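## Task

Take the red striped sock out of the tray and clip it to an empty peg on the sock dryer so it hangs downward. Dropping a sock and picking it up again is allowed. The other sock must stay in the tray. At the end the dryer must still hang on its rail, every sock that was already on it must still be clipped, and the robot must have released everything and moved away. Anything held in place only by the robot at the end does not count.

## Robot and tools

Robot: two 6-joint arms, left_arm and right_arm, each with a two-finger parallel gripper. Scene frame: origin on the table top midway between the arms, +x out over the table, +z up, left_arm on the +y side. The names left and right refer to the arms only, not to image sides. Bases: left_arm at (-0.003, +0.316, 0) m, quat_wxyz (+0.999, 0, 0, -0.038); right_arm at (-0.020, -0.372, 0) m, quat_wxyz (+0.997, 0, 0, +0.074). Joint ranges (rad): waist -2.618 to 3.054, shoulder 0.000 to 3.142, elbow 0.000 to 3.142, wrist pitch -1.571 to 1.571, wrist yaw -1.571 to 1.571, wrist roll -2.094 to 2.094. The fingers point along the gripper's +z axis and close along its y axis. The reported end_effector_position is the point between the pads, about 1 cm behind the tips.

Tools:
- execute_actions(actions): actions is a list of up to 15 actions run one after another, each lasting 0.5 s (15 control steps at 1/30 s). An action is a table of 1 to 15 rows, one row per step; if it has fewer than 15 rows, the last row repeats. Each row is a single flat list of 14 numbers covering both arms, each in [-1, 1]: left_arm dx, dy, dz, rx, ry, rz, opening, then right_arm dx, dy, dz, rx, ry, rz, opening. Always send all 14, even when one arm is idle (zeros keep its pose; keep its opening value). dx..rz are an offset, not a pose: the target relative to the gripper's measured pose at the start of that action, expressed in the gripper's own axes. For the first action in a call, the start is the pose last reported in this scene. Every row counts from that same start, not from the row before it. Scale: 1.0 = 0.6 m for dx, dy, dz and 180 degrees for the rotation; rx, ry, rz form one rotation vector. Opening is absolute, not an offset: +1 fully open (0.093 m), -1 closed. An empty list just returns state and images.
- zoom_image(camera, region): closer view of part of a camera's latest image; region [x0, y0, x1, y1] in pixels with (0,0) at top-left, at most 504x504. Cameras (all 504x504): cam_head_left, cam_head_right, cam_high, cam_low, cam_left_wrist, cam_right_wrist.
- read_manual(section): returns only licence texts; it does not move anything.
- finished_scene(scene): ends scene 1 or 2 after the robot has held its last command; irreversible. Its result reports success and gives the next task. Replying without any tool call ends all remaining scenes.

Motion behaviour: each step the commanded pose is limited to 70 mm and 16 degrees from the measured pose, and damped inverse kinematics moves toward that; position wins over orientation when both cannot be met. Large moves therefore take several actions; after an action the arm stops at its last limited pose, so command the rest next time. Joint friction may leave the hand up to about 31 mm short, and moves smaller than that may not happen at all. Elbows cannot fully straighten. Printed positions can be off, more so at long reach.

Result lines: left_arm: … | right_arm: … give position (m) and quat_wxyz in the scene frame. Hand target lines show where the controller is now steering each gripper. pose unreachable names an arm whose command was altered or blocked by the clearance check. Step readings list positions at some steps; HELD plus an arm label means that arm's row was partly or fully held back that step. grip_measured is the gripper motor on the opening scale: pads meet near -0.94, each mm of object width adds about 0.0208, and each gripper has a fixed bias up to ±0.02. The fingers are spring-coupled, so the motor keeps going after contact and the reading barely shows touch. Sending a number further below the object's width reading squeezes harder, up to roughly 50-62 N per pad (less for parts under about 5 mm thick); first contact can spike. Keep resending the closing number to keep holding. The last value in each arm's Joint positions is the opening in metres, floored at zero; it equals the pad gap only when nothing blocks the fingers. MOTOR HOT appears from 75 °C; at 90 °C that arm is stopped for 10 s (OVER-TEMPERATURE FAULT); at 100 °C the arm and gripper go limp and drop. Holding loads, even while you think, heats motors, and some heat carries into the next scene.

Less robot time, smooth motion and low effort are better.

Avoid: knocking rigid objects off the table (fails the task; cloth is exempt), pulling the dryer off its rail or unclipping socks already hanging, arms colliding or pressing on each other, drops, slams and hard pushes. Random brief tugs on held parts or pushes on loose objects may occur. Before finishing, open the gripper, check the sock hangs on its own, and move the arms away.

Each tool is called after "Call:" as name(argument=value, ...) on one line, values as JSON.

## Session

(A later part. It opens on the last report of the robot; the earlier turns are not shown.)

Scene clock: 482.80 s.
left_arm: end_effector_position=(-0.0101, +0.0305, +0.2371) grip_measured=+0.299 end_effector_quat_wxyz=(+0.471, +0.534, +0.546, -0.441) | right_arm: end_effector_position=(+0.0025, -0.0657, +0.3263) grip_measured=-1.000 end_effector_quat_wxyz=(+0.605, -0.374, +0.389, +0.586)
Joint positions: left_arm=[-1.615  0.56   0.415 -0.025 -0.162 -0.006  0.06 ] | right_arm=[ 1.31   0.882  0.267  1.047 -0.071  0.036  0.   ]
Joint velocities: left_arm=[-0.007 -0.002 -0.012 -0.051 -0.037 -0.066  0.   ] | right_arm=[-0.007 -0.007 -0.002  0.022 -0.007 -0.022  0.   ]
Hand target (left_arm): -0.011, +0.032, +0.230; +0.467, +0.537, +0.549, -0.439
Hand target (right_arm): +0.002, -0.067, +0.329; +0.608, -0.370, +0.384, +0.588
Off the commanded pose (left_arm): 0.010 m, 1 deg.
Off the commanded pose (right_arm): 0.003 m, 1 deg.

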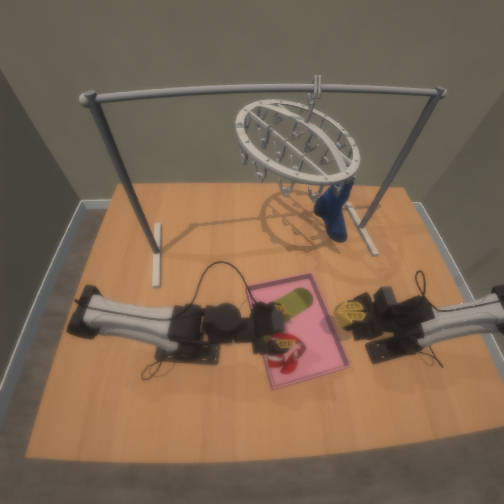

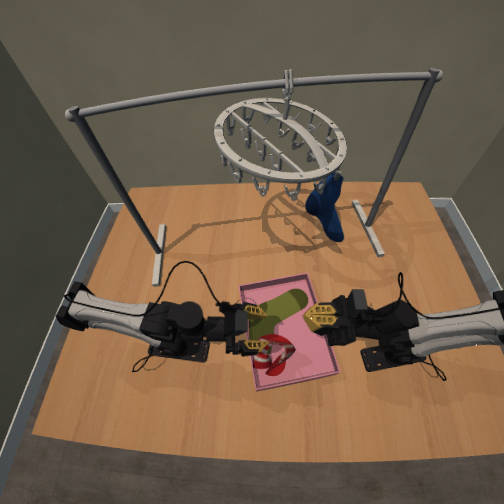

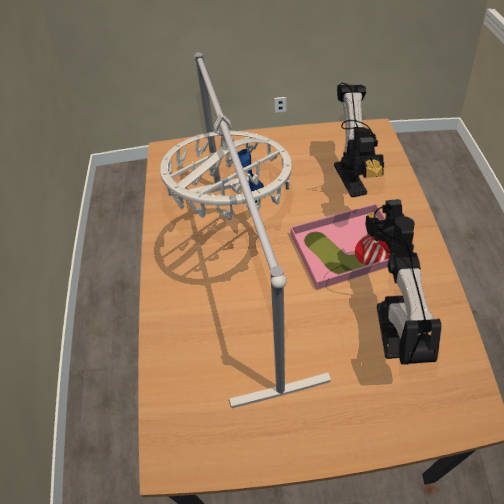

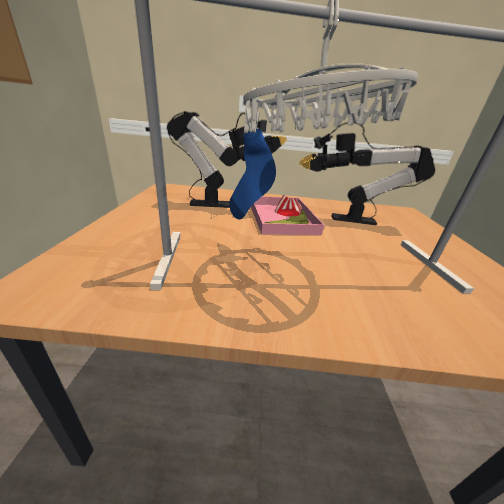

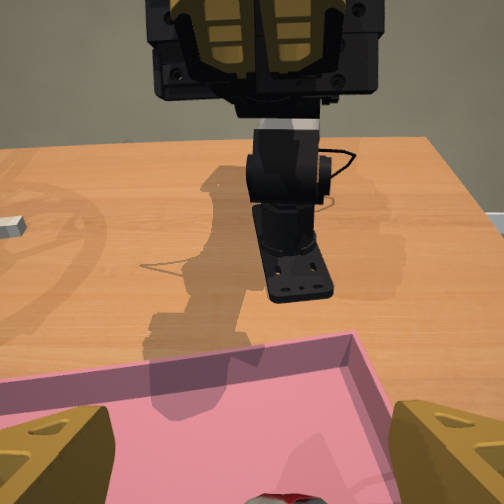

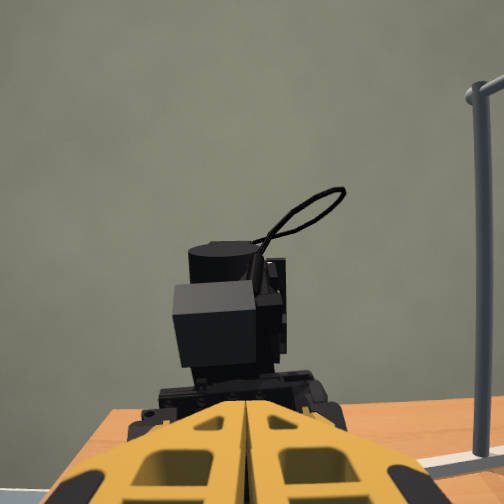

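Call:
zoom_image(camera="cam_head_right", region=[230, 300, 340, 400])

Call:
zoom_image(camera="cam_high", region=[320, 200, 420, 290])

Call:
zoom_image(camera="cam_low", region=[245, 180, 335, 240])

Region (230, 300, 340, 400) of cam_head_right's 504x504 image, scaled by 4.582, with more detail than that image has; it fills the top 458 rows of this view, and the rest is white.

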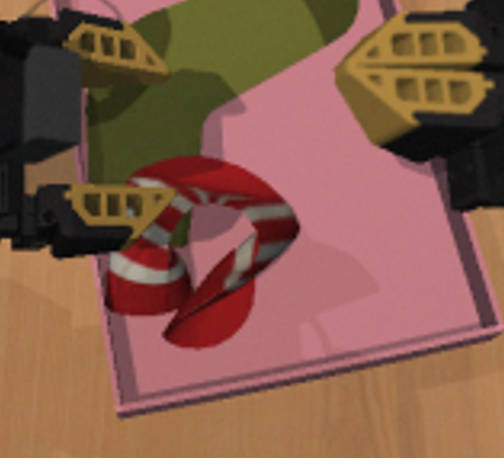

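Region (320, 200, 420, 290) of cam_high's 504x504 image, scaled by 5.040, with more detail than that image has; it fills the top 454 rows of this view, and the rest is white.

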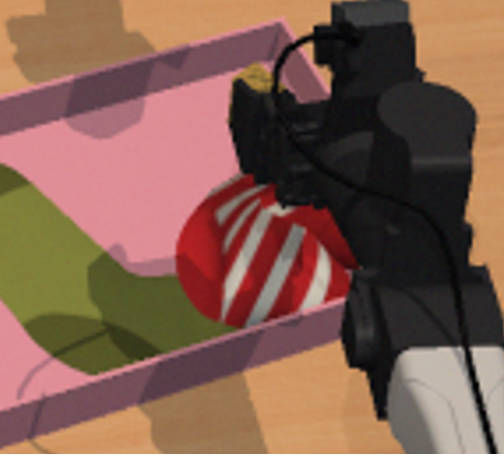

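Region (245, 180, 335, 240) of cam_low's 504x504 image, scaled by 5.600, with more detail than that image has.

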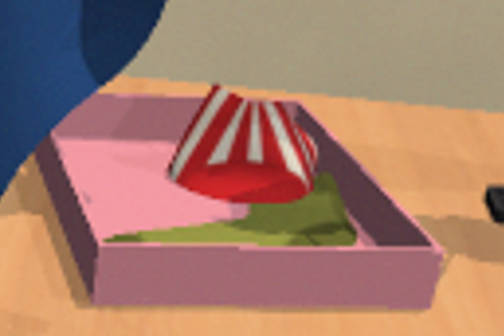

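Call:
execute_actions(actions=[[[-0.03,0.031,-0.006,-0.03,0.007,-0.01,0.3,0.016,0.007,-0.008,-0.02,0.05,-0.013,-0.8],[-0.06,0.063,-0.012,-0.06,0.013,-0.02,0.3,0.031,0.015,-0.016,-0.04,0.1,-0.026,-0.6],[-0.09,0.094,-0.018,-0.09,0.02,-0.03,0.3,0.047,0.022,-0.024,-0.06,0.15,-0.039,-0.4],[-0.119,0.126,-0.024,-0.119,0.026,-0.039,0.3,0.062,0.029,-0.032,-0.081,0.2,-0.052,-0.2],[-0.149,0.157,-0.03,-0.149,0.033,-0.049,0.3,0.078,0.036,-0.04,-0.101,0.25,-0.065,0.0],[-0.179,0.189,-0.036,-0.179,0.04,-0.059,0.3,0.094,0.044,-0.049,-0.121,0.3,-0.078,0.1],[-0.209,0.22,-0.042,-0.209,0.046,-0.069,0.3,0.109,0.051,-0.057,-0.141,0.35,-0.091,0.1],[-0.239,0.251,-0.048,-0.239,0.053,-0.079,0.3,0.125,0.058,-0.065,-0.161,0.4,-0.104,0.1],[-0.269,0.283,-0.054,-0.269,0.06,-0.089,0.3,0.14,0.065,-0.073,-0.182,0.45,-0.117,0.1],[-0.298,0.314,-0.06,-0.298,0.066,-0.098,0.3,0.156,0.073,-0.081,-0.202,0.5,-0.13,0.1],[-0.328,0.346,-0.066,-0.328,0.073,-0.108,0.3,0.171,0.08,-0.089,-0.222,0.55,-0.143,0.1],[-0.358,0.377,-0.072,-0.3582,0.0794,-0.118,0.3,0.187,0.087,-0.097,-0.242,0.6015,-0.1564,0.1]]])

Scene clock: 529.93 s.
left_arm: end_effector_position=(+0.1782, +0.0584, +0.4670) grip_measured=+0.299 end_effector_quat_wxyz=(+0.627, +0.221, +0.692, -0.282) | right_arm: end_effector_position=(-0.0430, -0.0716, +0.2233) grip_measured=+0.097 end_effector_quat_wxyz=(+0.496, -0.589, +0.403, +0.494)
Joint positions: left_arm=[-1.126  0.994  1.372 -0.44  -0.471 -0.142  0.06 ] | right_arm=[ 1.364  0.673  0.233  0.419 -0.242 -0.192  0.05 ]
Joint velocities: left_arm=[ 0.486  1.726  2.264 -0.388 -0.901 -0.256 -0.001] | right_arm=[-0.007  0.002  0.339 -1.839 -0.198 -0.462 -0.   ]
Hand target (left_arm): +0.203, +0.051, +0.458; +0.612, +0.197, +0.734, -0.220
Hand target (right_arm): -0.050, -0.077, +0.202; -0.452, +0.648, -0.407, -0.458
Off the commanded pose (left_arm): 0.035 m, 30 deg; orientation clipped at the last step of the last action.
Off the commanded pose (right_arm): 0.024 m, 91 deg; orientation clipped at the last step of the last action.
Step readings (end_effector_position):
0: left_arm (-0.0101, +0.0305, +0.2371) | right_arm (+0.0025, -0.0657, +0.3263)
1: left_arm (-0.0084, +0.0311, +0.2374) | right_arm (+0.0019, -0.0659, +0.3243)
2: left_arm (-0.0037, +0.0323, +0.2396) | right_arm (+0.0015, -0.0679, +0.3213)
4: left_arm (+0.0145, +0.0347, +0.2609) | right_arm (-0.0018, -0.0746, +0.3195)
8: left_arm (+0.0688, +0.0443, +0.3415) | right_arm (-0.0156, -0.0772, +0.3028)
15: end_effector_position above

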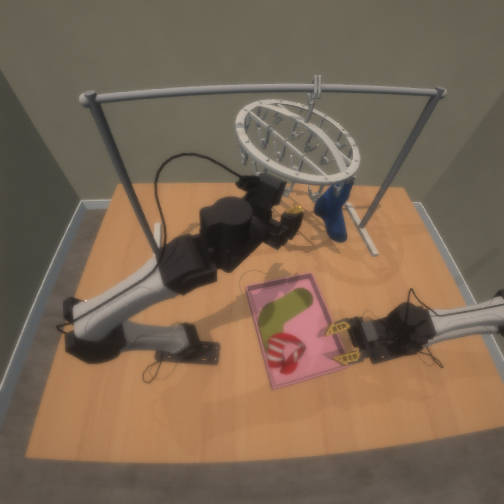

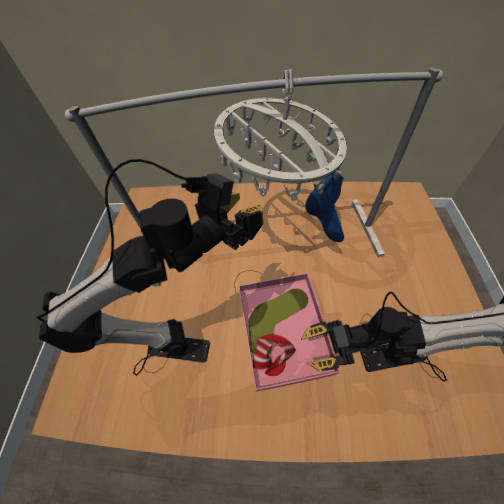

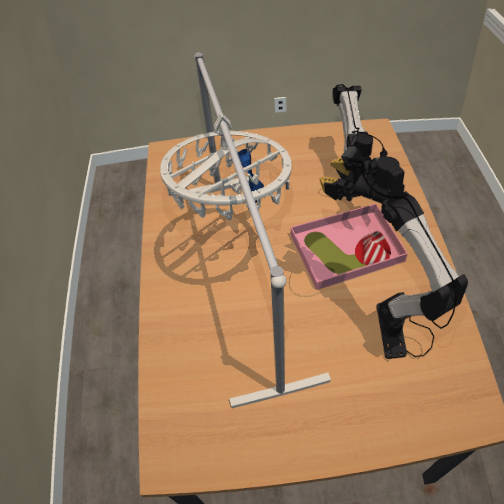

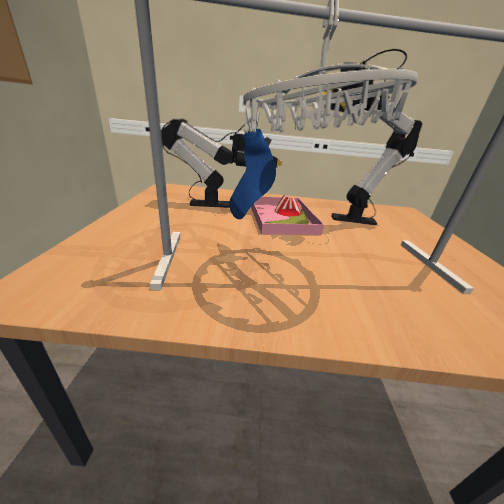

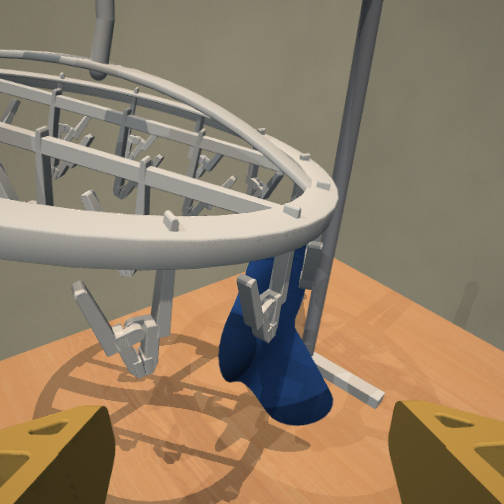

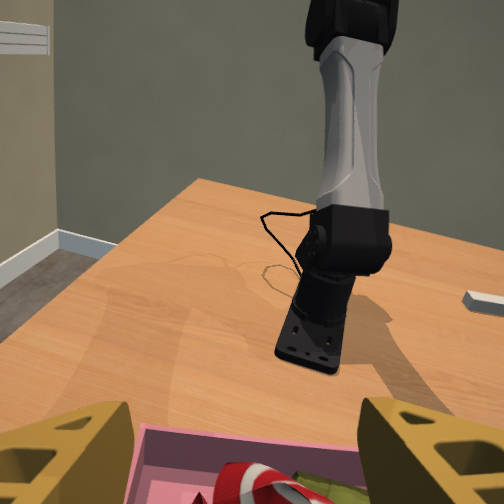

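Call:
execute_actions(actions=[])

Scene clock: 543.37 s.
left_arm: end_effector_position=(+0.2012, +0.0475, +0.4520) grip_measured=+0.299 end_effector_quat_wxyz=(+0.609, +0.205, +0.734, -0.220) | right_arm: end_effector_position=(-0.0493, -0.0761, +0.1894) grip_measured=+0.097 end_effector_quat_wxyz=(-0.443, +0.651, -0.417, -0.453)
Joint positions: left_arm=[-1.114  1.117  1.478 -0.552 -0.564 -0.177  0.06 ] | right_arm=[ 1.364  0.673  0.271  0.197 -0.279 -0.262  0.05 ]
Joint velocities: left_arm=[-0.012  0.007  0.012 -0.022 -0.066  0.051  0.   ] | right_arm=[ 0.002 -0.007 -0.007 -0.037  0.007  0.037  0.001]
Hand target (left_arm): +0.203, +0.051, +0.458; +0.612, +0.197, +0.734, -0.220
Hand target (right_arm): -0.050, -0.077, +0.202; -0.452, +0.648, -0.407, -0.458
Off the commanded pose (left_arm): 0.013 m, 22 deg; orientation clipped at the last step of the last action.
Off the commanded pose (right_arm): 0.013 m, 80 deg; orientation clipped at the last step of the last action.

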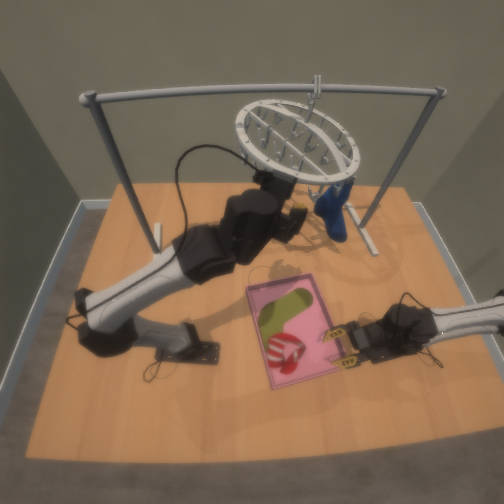

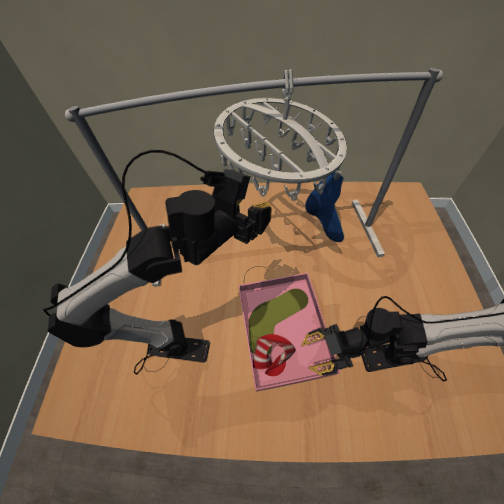

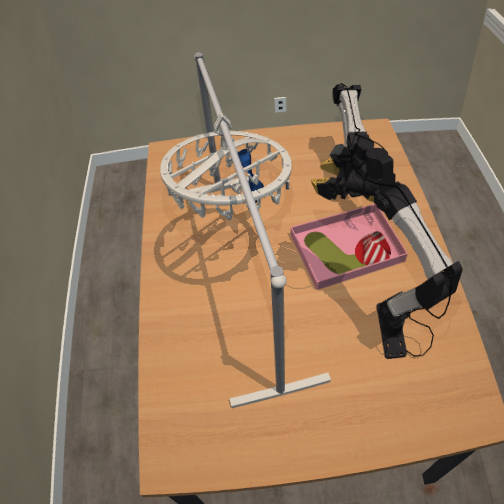

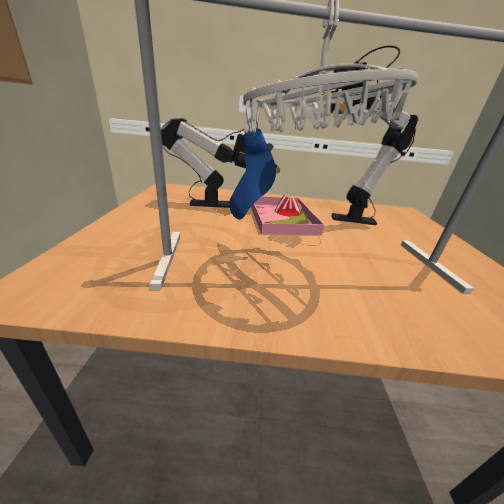

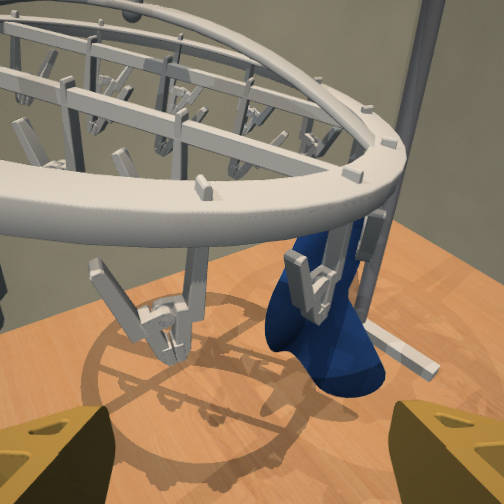

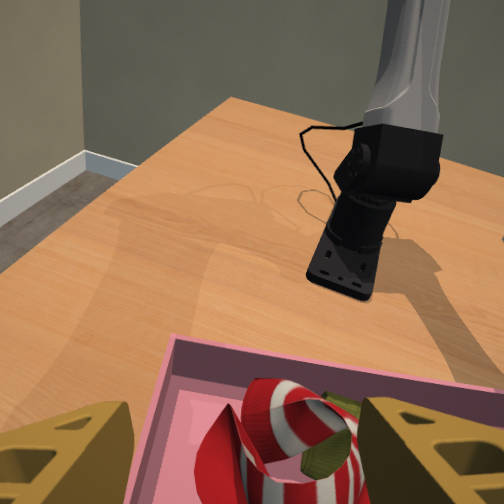

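Call:
execute_actions(actions=[[[-0.003,0.0003,-0.001,-0.017,0.017,0,0.3,0.004,0.005,0.024,-0.03,0.082,-0.016,0.1],[-0.006,0.0007,-0.002,-0.034,0.033,-0.001,0.3,0.009,0.011,0.048,-0.061,0.164,-0.032,0.1],[-0.009,0.001,-0.003,-0.051,0.05,-0.001,0.3,0.013,0.016,0.071,-0.092,0.247,-0.048,0.1],[-0.012,0.0014,-0.0035,-0.068,0.067,-0.002,0.3,0.018,0.022,0.095,-0.122,0.329,-0.064,0.1],[-0.0147,0.0017,-0.0043,-0.0855,0.0836,-0.002,0.3,0.0222,0.027,0.119,-0.1525,0.411,-0.0803,0.1]]])

Call:
execute_actions(actions=[])

Scene clock: 565.73 s.
left_arm: end_effector_position=(+0.2028, +0.0408, +0.4704) grip_measured=+0.299 end_effector_quat_wxyz=(+0.559, +0.150, +0.806, -0.126) | right_arm: end_effector_position=(-0.0793, +0.0036, +0.1852) grip_measured=+0.097 end_effector_quat_wxyz=(-0.282, +0.809, -0.416, -0.304)
Joint positions: left_arm=[-1.217  1.458  2.067 -1.134 -0.815 -0.437  0.06 ] | right_arm=[ 1.484  1.304  0.974 -0.407 -0.215 -0.464  0.05 ]
Joint velocities: left_arm=[ 0.002  0.369  0.598 -0.901 -0.183 -0.359  0.001] | right_arm=[ 0.12   0.515  1.082 -1.282  0.198 -0.33  -0.001]
Hand target (left_arm): +0.201, +0.050, +0.461; +0.540, +0.147, +0.823, -0.099
Hand target (right_arm): -0.077, -0.018, +0.163; -0.219, +0.849, -0.417, -0.238
Off the commanded pose (left_arm): 0.013 m, 6 deg.
Off the commanded pose (right_arm): 0.031 m, 49 deg; orientation clipped at the last step of the last action.
Step readings (end_effector_position):
0: left_arm (+0.2012, +0.0475, +0.4520) | right_arm (-0.0493, -0.0761, +0.1894)
1: left_arm (+0.2010, +0.0482, +0.4517) | right_arm (-0.0495, -0.0751, +0.1878)
2: left_arm (+0.2002, +0.0483, +0.4526) | right_arm (-0.0510, -0.0703, +0.1873)
4: left_arm (+0.1974, +0.0439, +0.4625) | right_arm (-0.0601, -0.0528, +0.1902)
8: left_arm (+0.1973, +0.0359, +0.4809) | right_arm (-0.0774, -0.0176, +0.1781)
15: end_effector_position above

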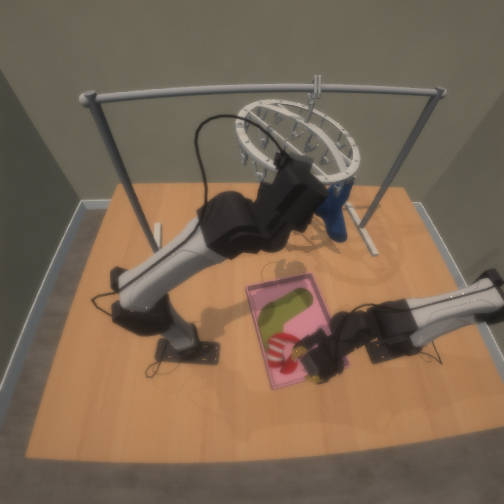

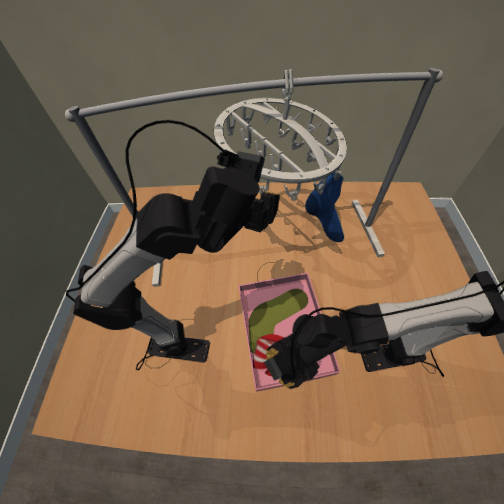

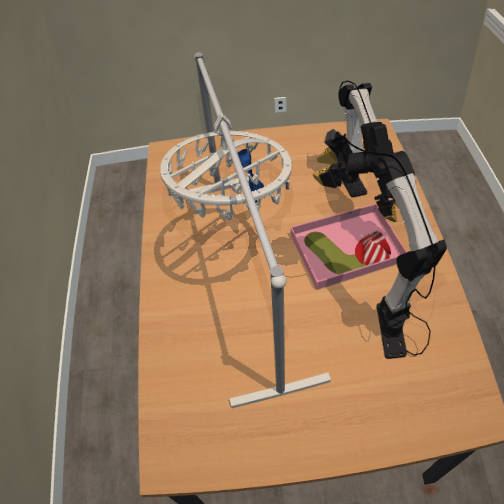

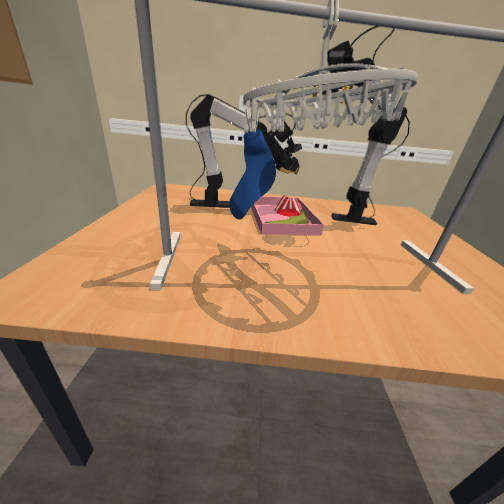

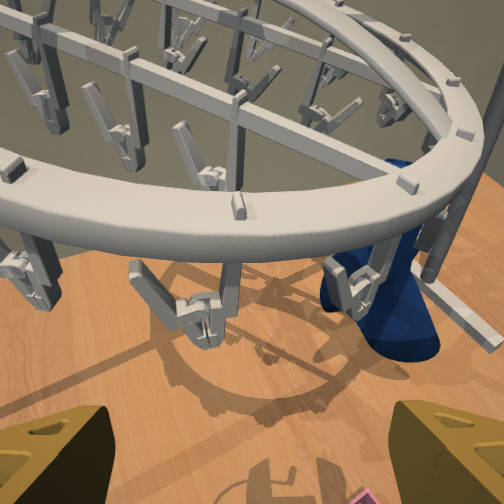

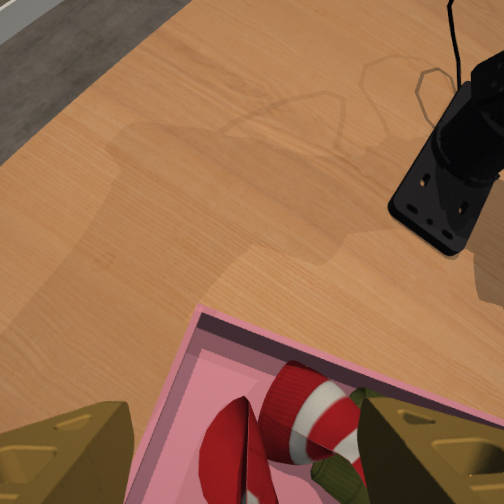

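Scene clock: 565.73 s.
left_arm: end_effector_position=(+0.2028, +0.0408, +0.4704) grip_measured=+0.299 end_effector_quat_wxyz=(+0.559, +0.150, +0.806, -0.126) | right_arm: end_effector_position=(-0.0793, +0.0036, +0.1852) grip_measured=+0.097 end_effector_quat_wxyz=(-0.282, +0.809, -0.416, -0.304)
Joint positions: left_arm=[-1.217  1.458  2.067 -1.134 -0.815 -0.437  0.06 ] | right_arm=[ 1.484  1.304  0.974 -0.407 -0.215 -0.464  0.05 ]
Joint velocities: left_arm=[ 0.002  0.369  0.598 -0.901 -0.183 -0.359  0.001] | right_arm=[ 0.12   0.515  1.082 -1.282  0.198 -0.33  -0.001]
Hand target (left_arm): +0.201, +0.050, +0.461; +0.540, +0.147, +0.823, -0.099
Hand target (right_arm): -0.077, -0.018, +0.163; -0.219, +0.849, -0.417, -0.238
Off the commanded pose (left_arm): 0.013 m, 6 deg.
Off the commanded pose (right_arm): 0.031 m, 49 deg; orientation clipped at the last step of the last action.

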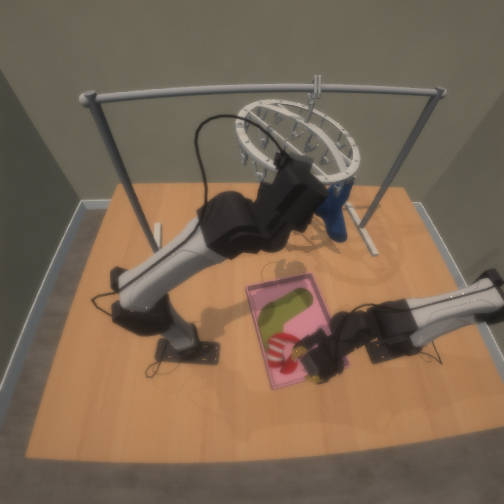

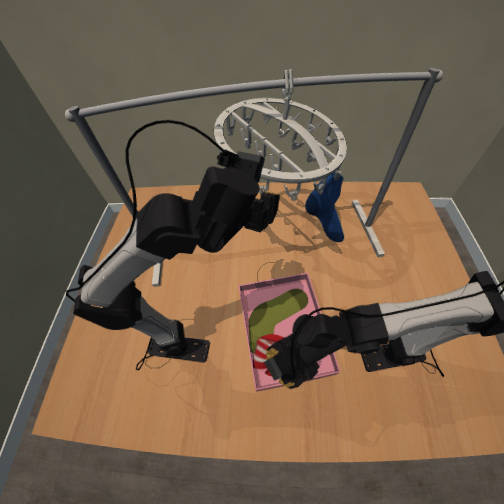

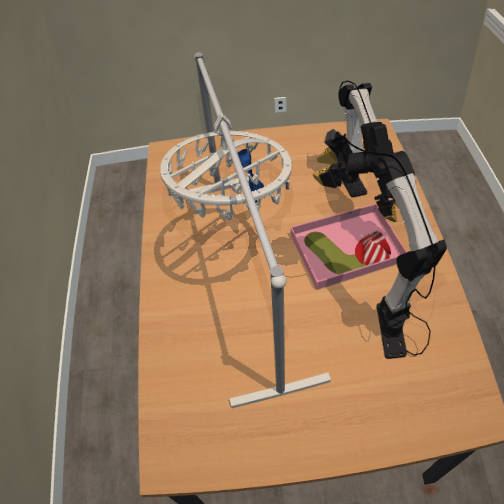

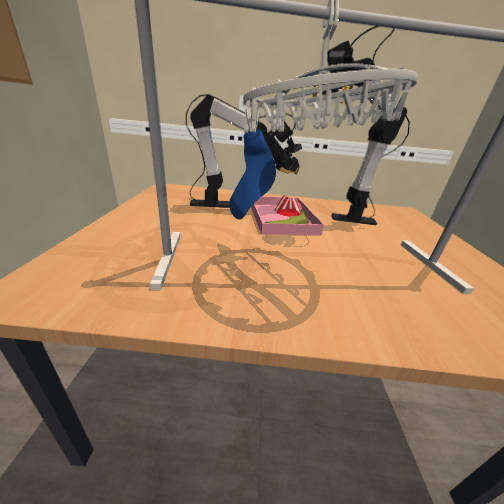

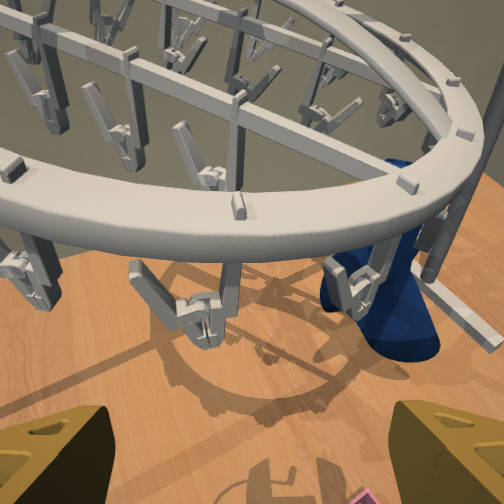

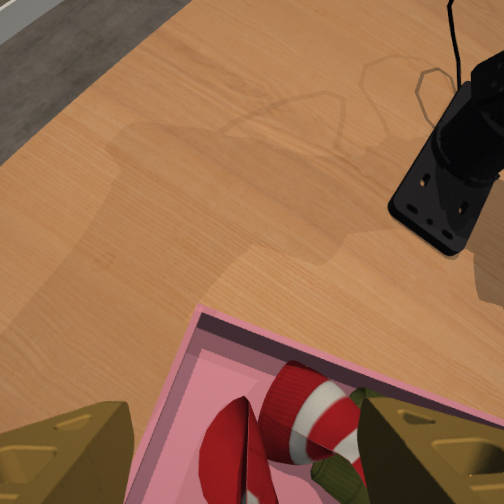

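Call:
execute_actions(actions=[[[0.0172,0.0135,-0.003,-0.0172,0.0269,0.0052,0.3,0.047,0.0198,0.0057,-0.044,0.129,-0.017,0.1],[0.0172,0.0135,-0.003,-0.0172,0.0269,0.0052,0.3,0.047,0.0198,0.0057,-0.066,0.19,-0.025,0.1],[0.0172,0.0135,-0.003,-0.0172,0.0269,0.0052,0.3,0.047,0.0198,0.0057,-0.088,0.2578,-0.0335,0.1]]])

Scene clock: 575.83 s.
left_arm: end_effector_position=(+0.2008, +0.0524, +0.4583) grip_measured=+0.299 end_effector_quat_wxyz=(+0.530, +0.148, +0.830, -0.091) | right_arm: end_effector_position=(-0.0823, +0.0119, +0.1692) grip_measured=+0.097 end_effector_quat_wxyz=(-0.075, +0.907, -0.408, -0.073)
Joint positions: left_arm=[-1.217  1.518  2.183 -1.337 -0.827 -0.524  0.06 ] | right_arm=[ 1.564  1.84   1.753 -1.279 -0.043 -0.579  0.05 ]
Joint velocities: left_arm=[-0.017 -0.002 -0.007 -0.007  0.081  0.037  0.   ] | right_arm=[ 0.1    0.779  0.994 -0.974  0.227 -0.037  0.001]
Hand target (left_arm): +0.201, +0.050, +0.461; +0.529, +0.146, +0.831, -0.094
Hand target (right_arm): -0.077, -0.014, +0.164; -0.015, +0.916, -0.401, -0.013
Off the commanded pose (left_arm): 0.004 m, 0 deg.
Off the commanded pose (right_arm): 0.028 m, 12 deg.
Step readings (end_effector_position):
0: left_arm (+0.2012, +0.0510, +0.4558) | right_arm (-0.0756, -0.0188, +0.1629)
1: left_arm (+0.2011, +0.0514, +0.4561) | right_arm (-0.0752, -0.0203, +0.1623)
2: left_arm (+0.2012, +0.0512, +0.4578) | right_arm (-0.0762, -0.0167, +0.1646)
4: left_arm (+0.2014, +0.0504, +0.4606) | right_arm (-0.0802, +0.0011, +0.1729)
8: left_arm (+0.2011, +0.0513, +0.4606) | right_arm (-0.0828, +0.0136, +0.1756)
15: end_effector_position above

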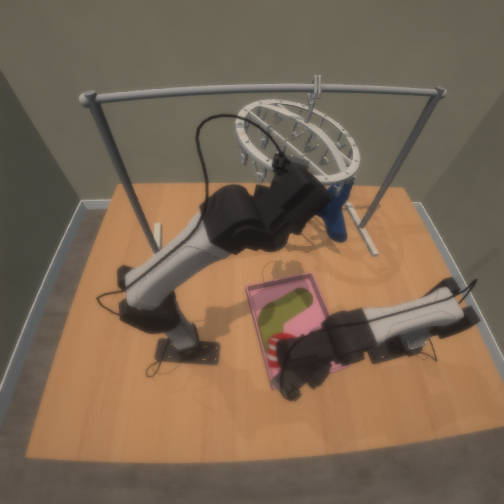

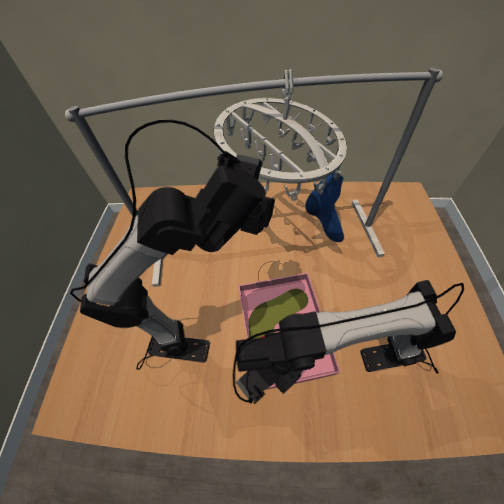

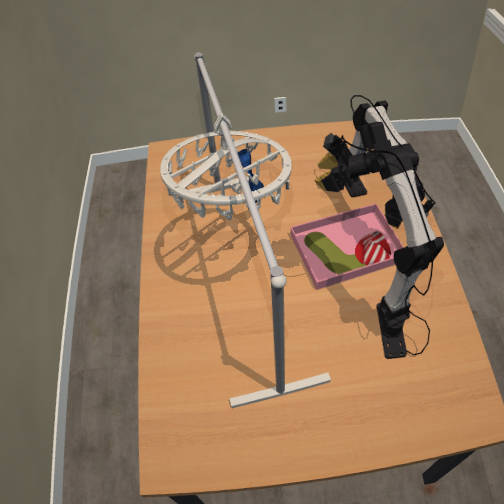

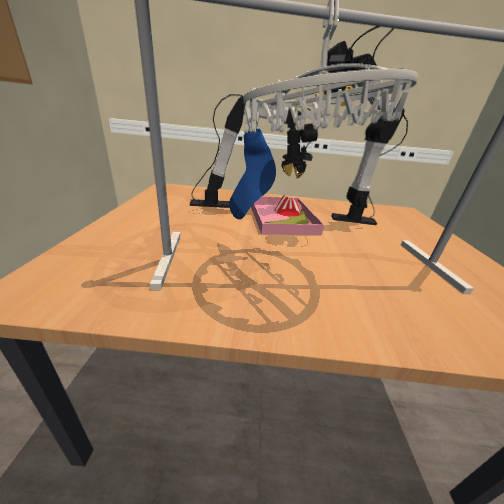

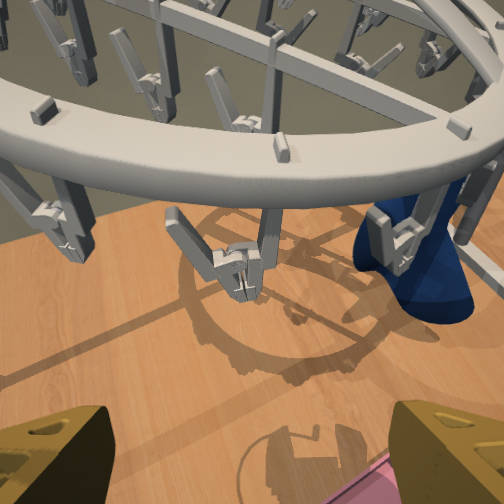

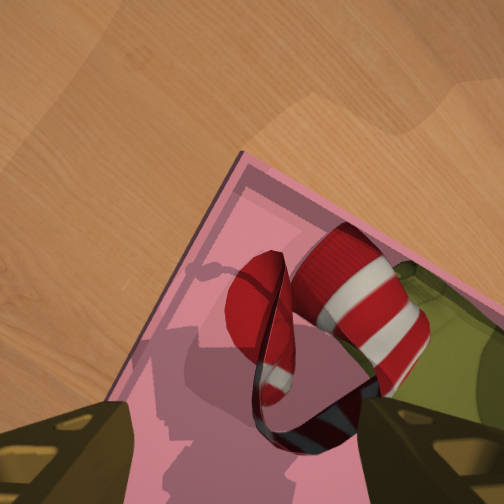

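Call:
execute_actions(actions=[])

Scene clock: 579.53 s.
left_arm: end_effector_position=(+0.2007, +0.0530, +0.4577) grip_measured=+0.299 end_effector_quat_wxyz=(+0.529, +0.149, +0.831, -0.090) | right_arm: end_effector_position=(-0.0752, -0.0160, +0.1588) grip_measured=+0.097 end_effector_quat_wxyz=(-0.010, +0.913, -0.408, -0.014)
Joint positions: left_arm=[-1.217  1.518  2.183 -1.342 -0.827 -0.526  0.06 ] | right_arm=[ 1.57   1.889  1.795 -1.445 -0.013 -0.583  0.05 ]
Joint velocities: left_arm=[ 0.002  0.002  0.012  0.051 -0.095 -0.007  0.   ] | right_arm=[-0.007  0.002  0.017  0.022 -0.007 -0.007 -0.001]
Hand target (left_arm): +0.201, +0.050, +0.461; +0.529, +0.146, +0.831, -0.094
Hand target (right_arm): -0.077, -0.014, +0.164; -0.015, +0.916, -0.401, -0.013
Off the commanded pose (left_arm): 0.005 m, 0 deg.
Off the commanded pose (right_arm): 0.003 m, 2 deg.

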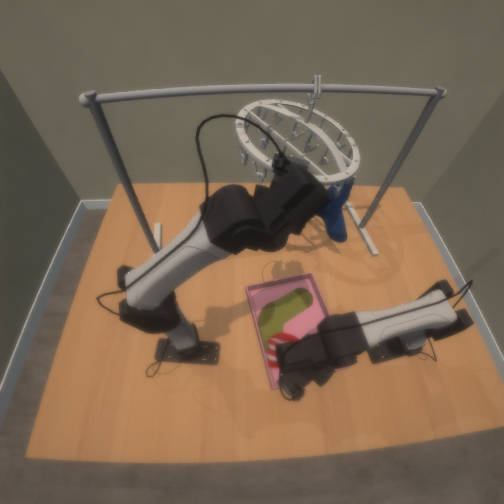

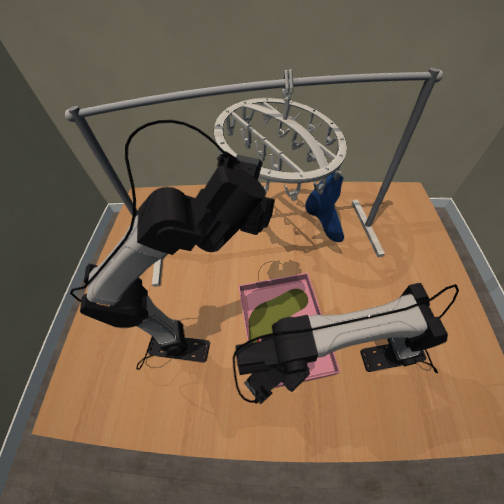

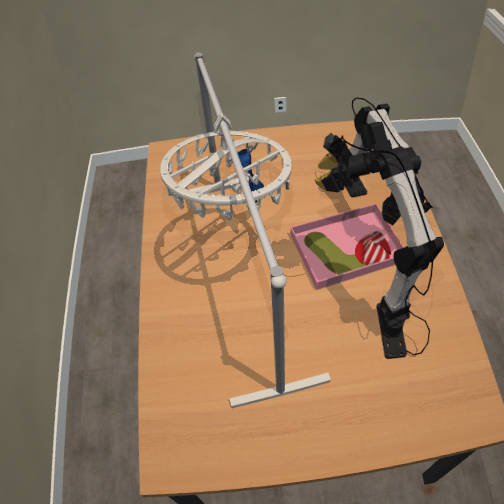

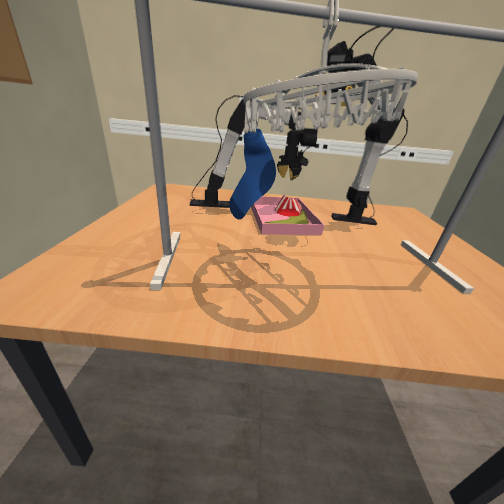

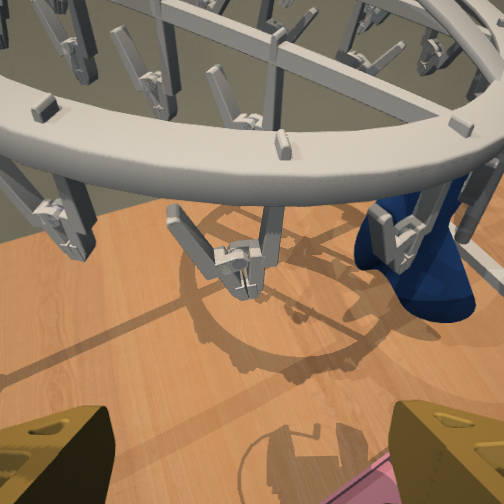

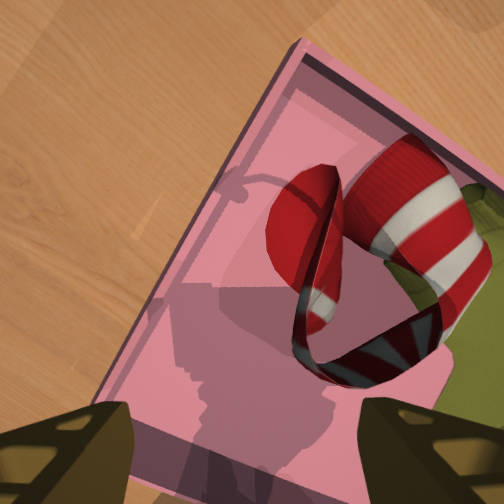

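Call:
zoom_image(camera="cam_right_wrist", region=[230, 120, 504, 410])

Call:
zoom_image(camera="cam_high", region=[330, 200, 430, 290])

Call:
zoom_image(camera="cam_low", region=[240, 150, 340, 250])

Region (230, 120, 504, 410) of cam_right_wrist's 504x504 image, scaled by 1.738, with more detail than that image has.

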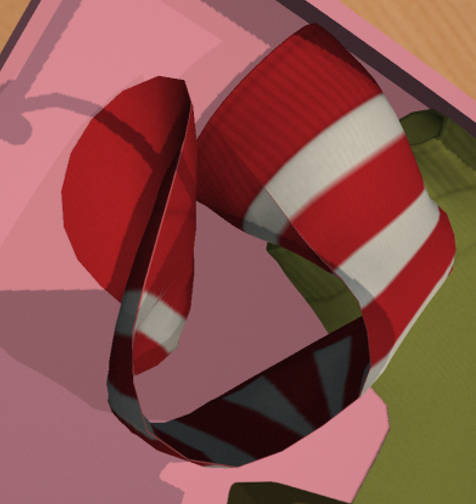

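Region (330, 200, 430, 290) of cam_high's 504x504 image, scaled by 5.040, with more detail than that image has; it fills the top 454 rows of this view, and the rest is white.

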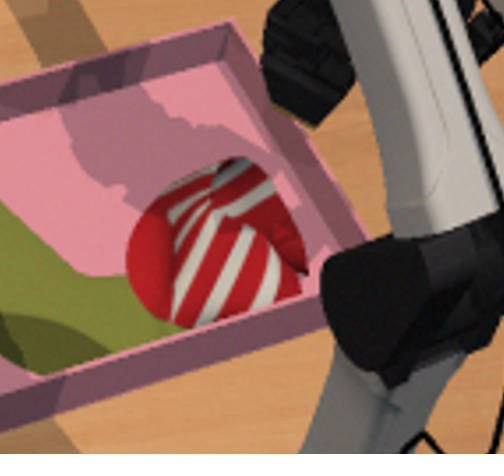

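Region (240, 150, 340, 250) of cam_low's 504x504 image, scaled by 5.040, with more detail than that image has.

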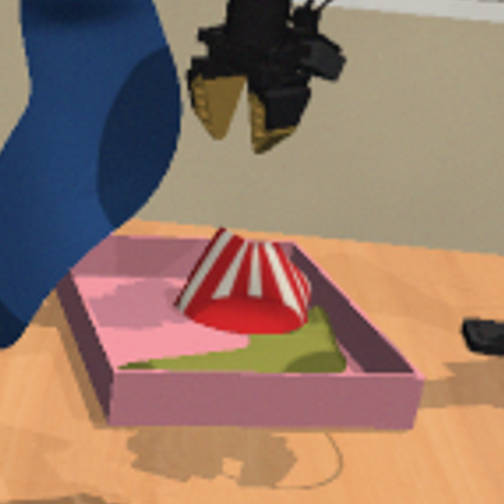

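Call:
execute_actions(actions=[[[0,0,0,0,0,0,0.3,0.006,-0.005,0.012,0,0,0.009,0.1],[0,0,0,0,0,0,0.3,0.012,-0.011,0.024,0,0,0.018,0.1],[0,0,0,0,0,0,0.3,0.018,-0.016,0.036,0,0,0.027,0.1],[0,0,0,0,0,0,0.3,0.024,-0.022,0.048,0,0,0.036,0.1],[0,0,0,0,0,0,0.3,0.030,-0.027,0.060,0,0,0.045,0.1],[0,0,0,0,0,0,0.3,0.036,-0.033,0.072,0,0,0.054,0.1],[0,0,0,0,0,0,0.3,0.041,-0.038,0.084,0,0,0.067,0.1]]])

Scene clock: 619.53 s.
left_arm: end_effector_position=(+0.2007, +0.0530, +0.4577) grip_measured=+0.299 end_effector_quat_wxyz=(+0.529, +0.149, +0.831, -0.090) | right_arm: end_effector_position=(-0.0425, -0.0214, +0.1092) grip_measured=+0.097 end_effector_quat_wxyz=(+0.003, +0.869, -0.494, -0.007)
Joint positions: left_arm=[-1.217  1.518  2.183 -1.342 -0.827 -0.526  0.06 ] | right_arm=[ 1.479  1.873  1.577 -1.273 -0.015 -0.481  0.05 ]
Joint velocities: left_arm=[-0.002 -0.002 -0.002 -0.037 -0.051 -0.095 -0.   ] | right_arm=[-0.002 -0.002 -0.002  0.095 -0.037  0.066 -0.001]
Hand target (left_arm): +0.201, +0.053, +0.458; +0.529, +0.148, +0.831, -0.090
Hand target (right_arm): -0.043, -0.018, +0.107; -0.008, +0.865, -0.501, -0.014
Off the commanded pose (left_arm): 0.000 m, 0 deg.
Off the commanded pose (right_arm): 0.004 m, 2 deg.
Step readings (end_effector_position):
0: left_arm (+0.2007, +0.0530, +0.4577) | right_arm (-0.0752, -0.0160, +0.1588)
1: left_arm (+0.2007, +0.0530, +0.4577) | right_arm (-0.0752, -0.0159, +0.1581)
2: left_arm (+0.2007, +0.0530, +0.4577) | right_arm (-0.0748, -0.0157, +0.1563)
4: left_arm (+0.2007, +0.0530, +0.4577) | right_arm (-0.0701, -0.0182, +0.1473)
8: left_arm (+0.2007, +0.0530, +0.4577) | right_arm (-0.0503, -0.0279, +0.1184)
15: end_effector_position above

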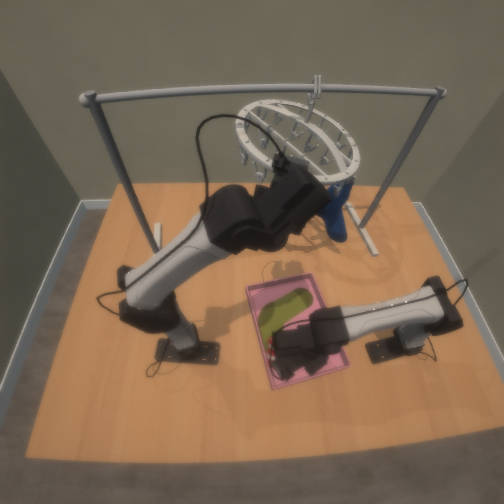

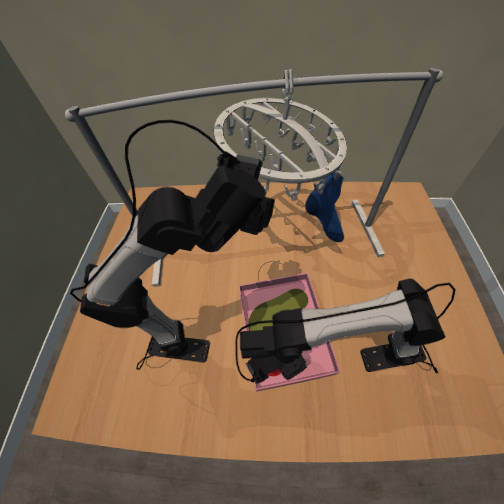

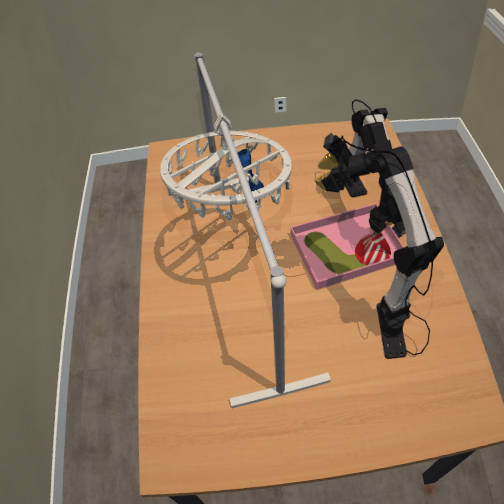

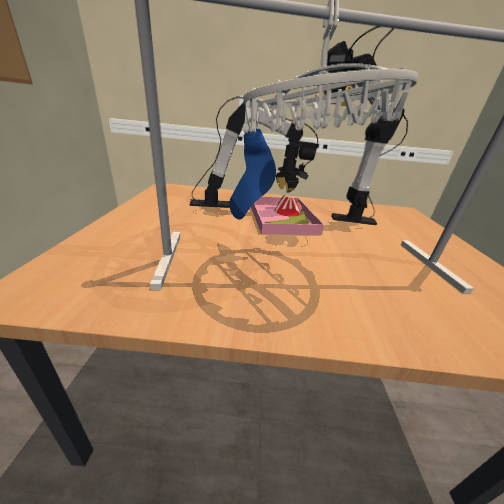

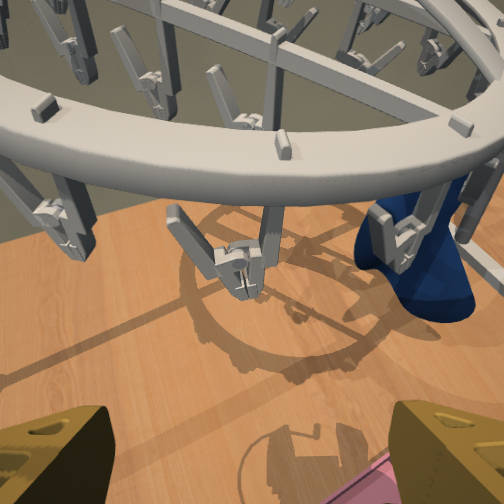

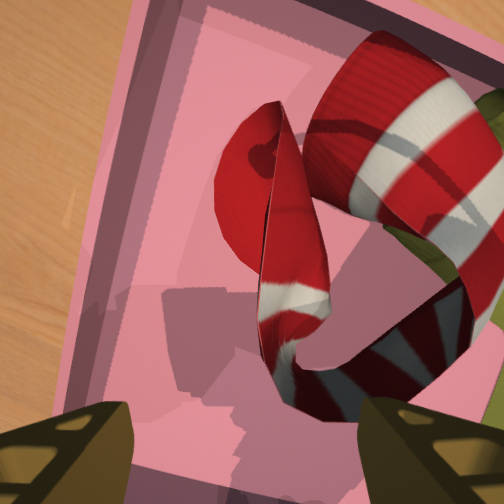

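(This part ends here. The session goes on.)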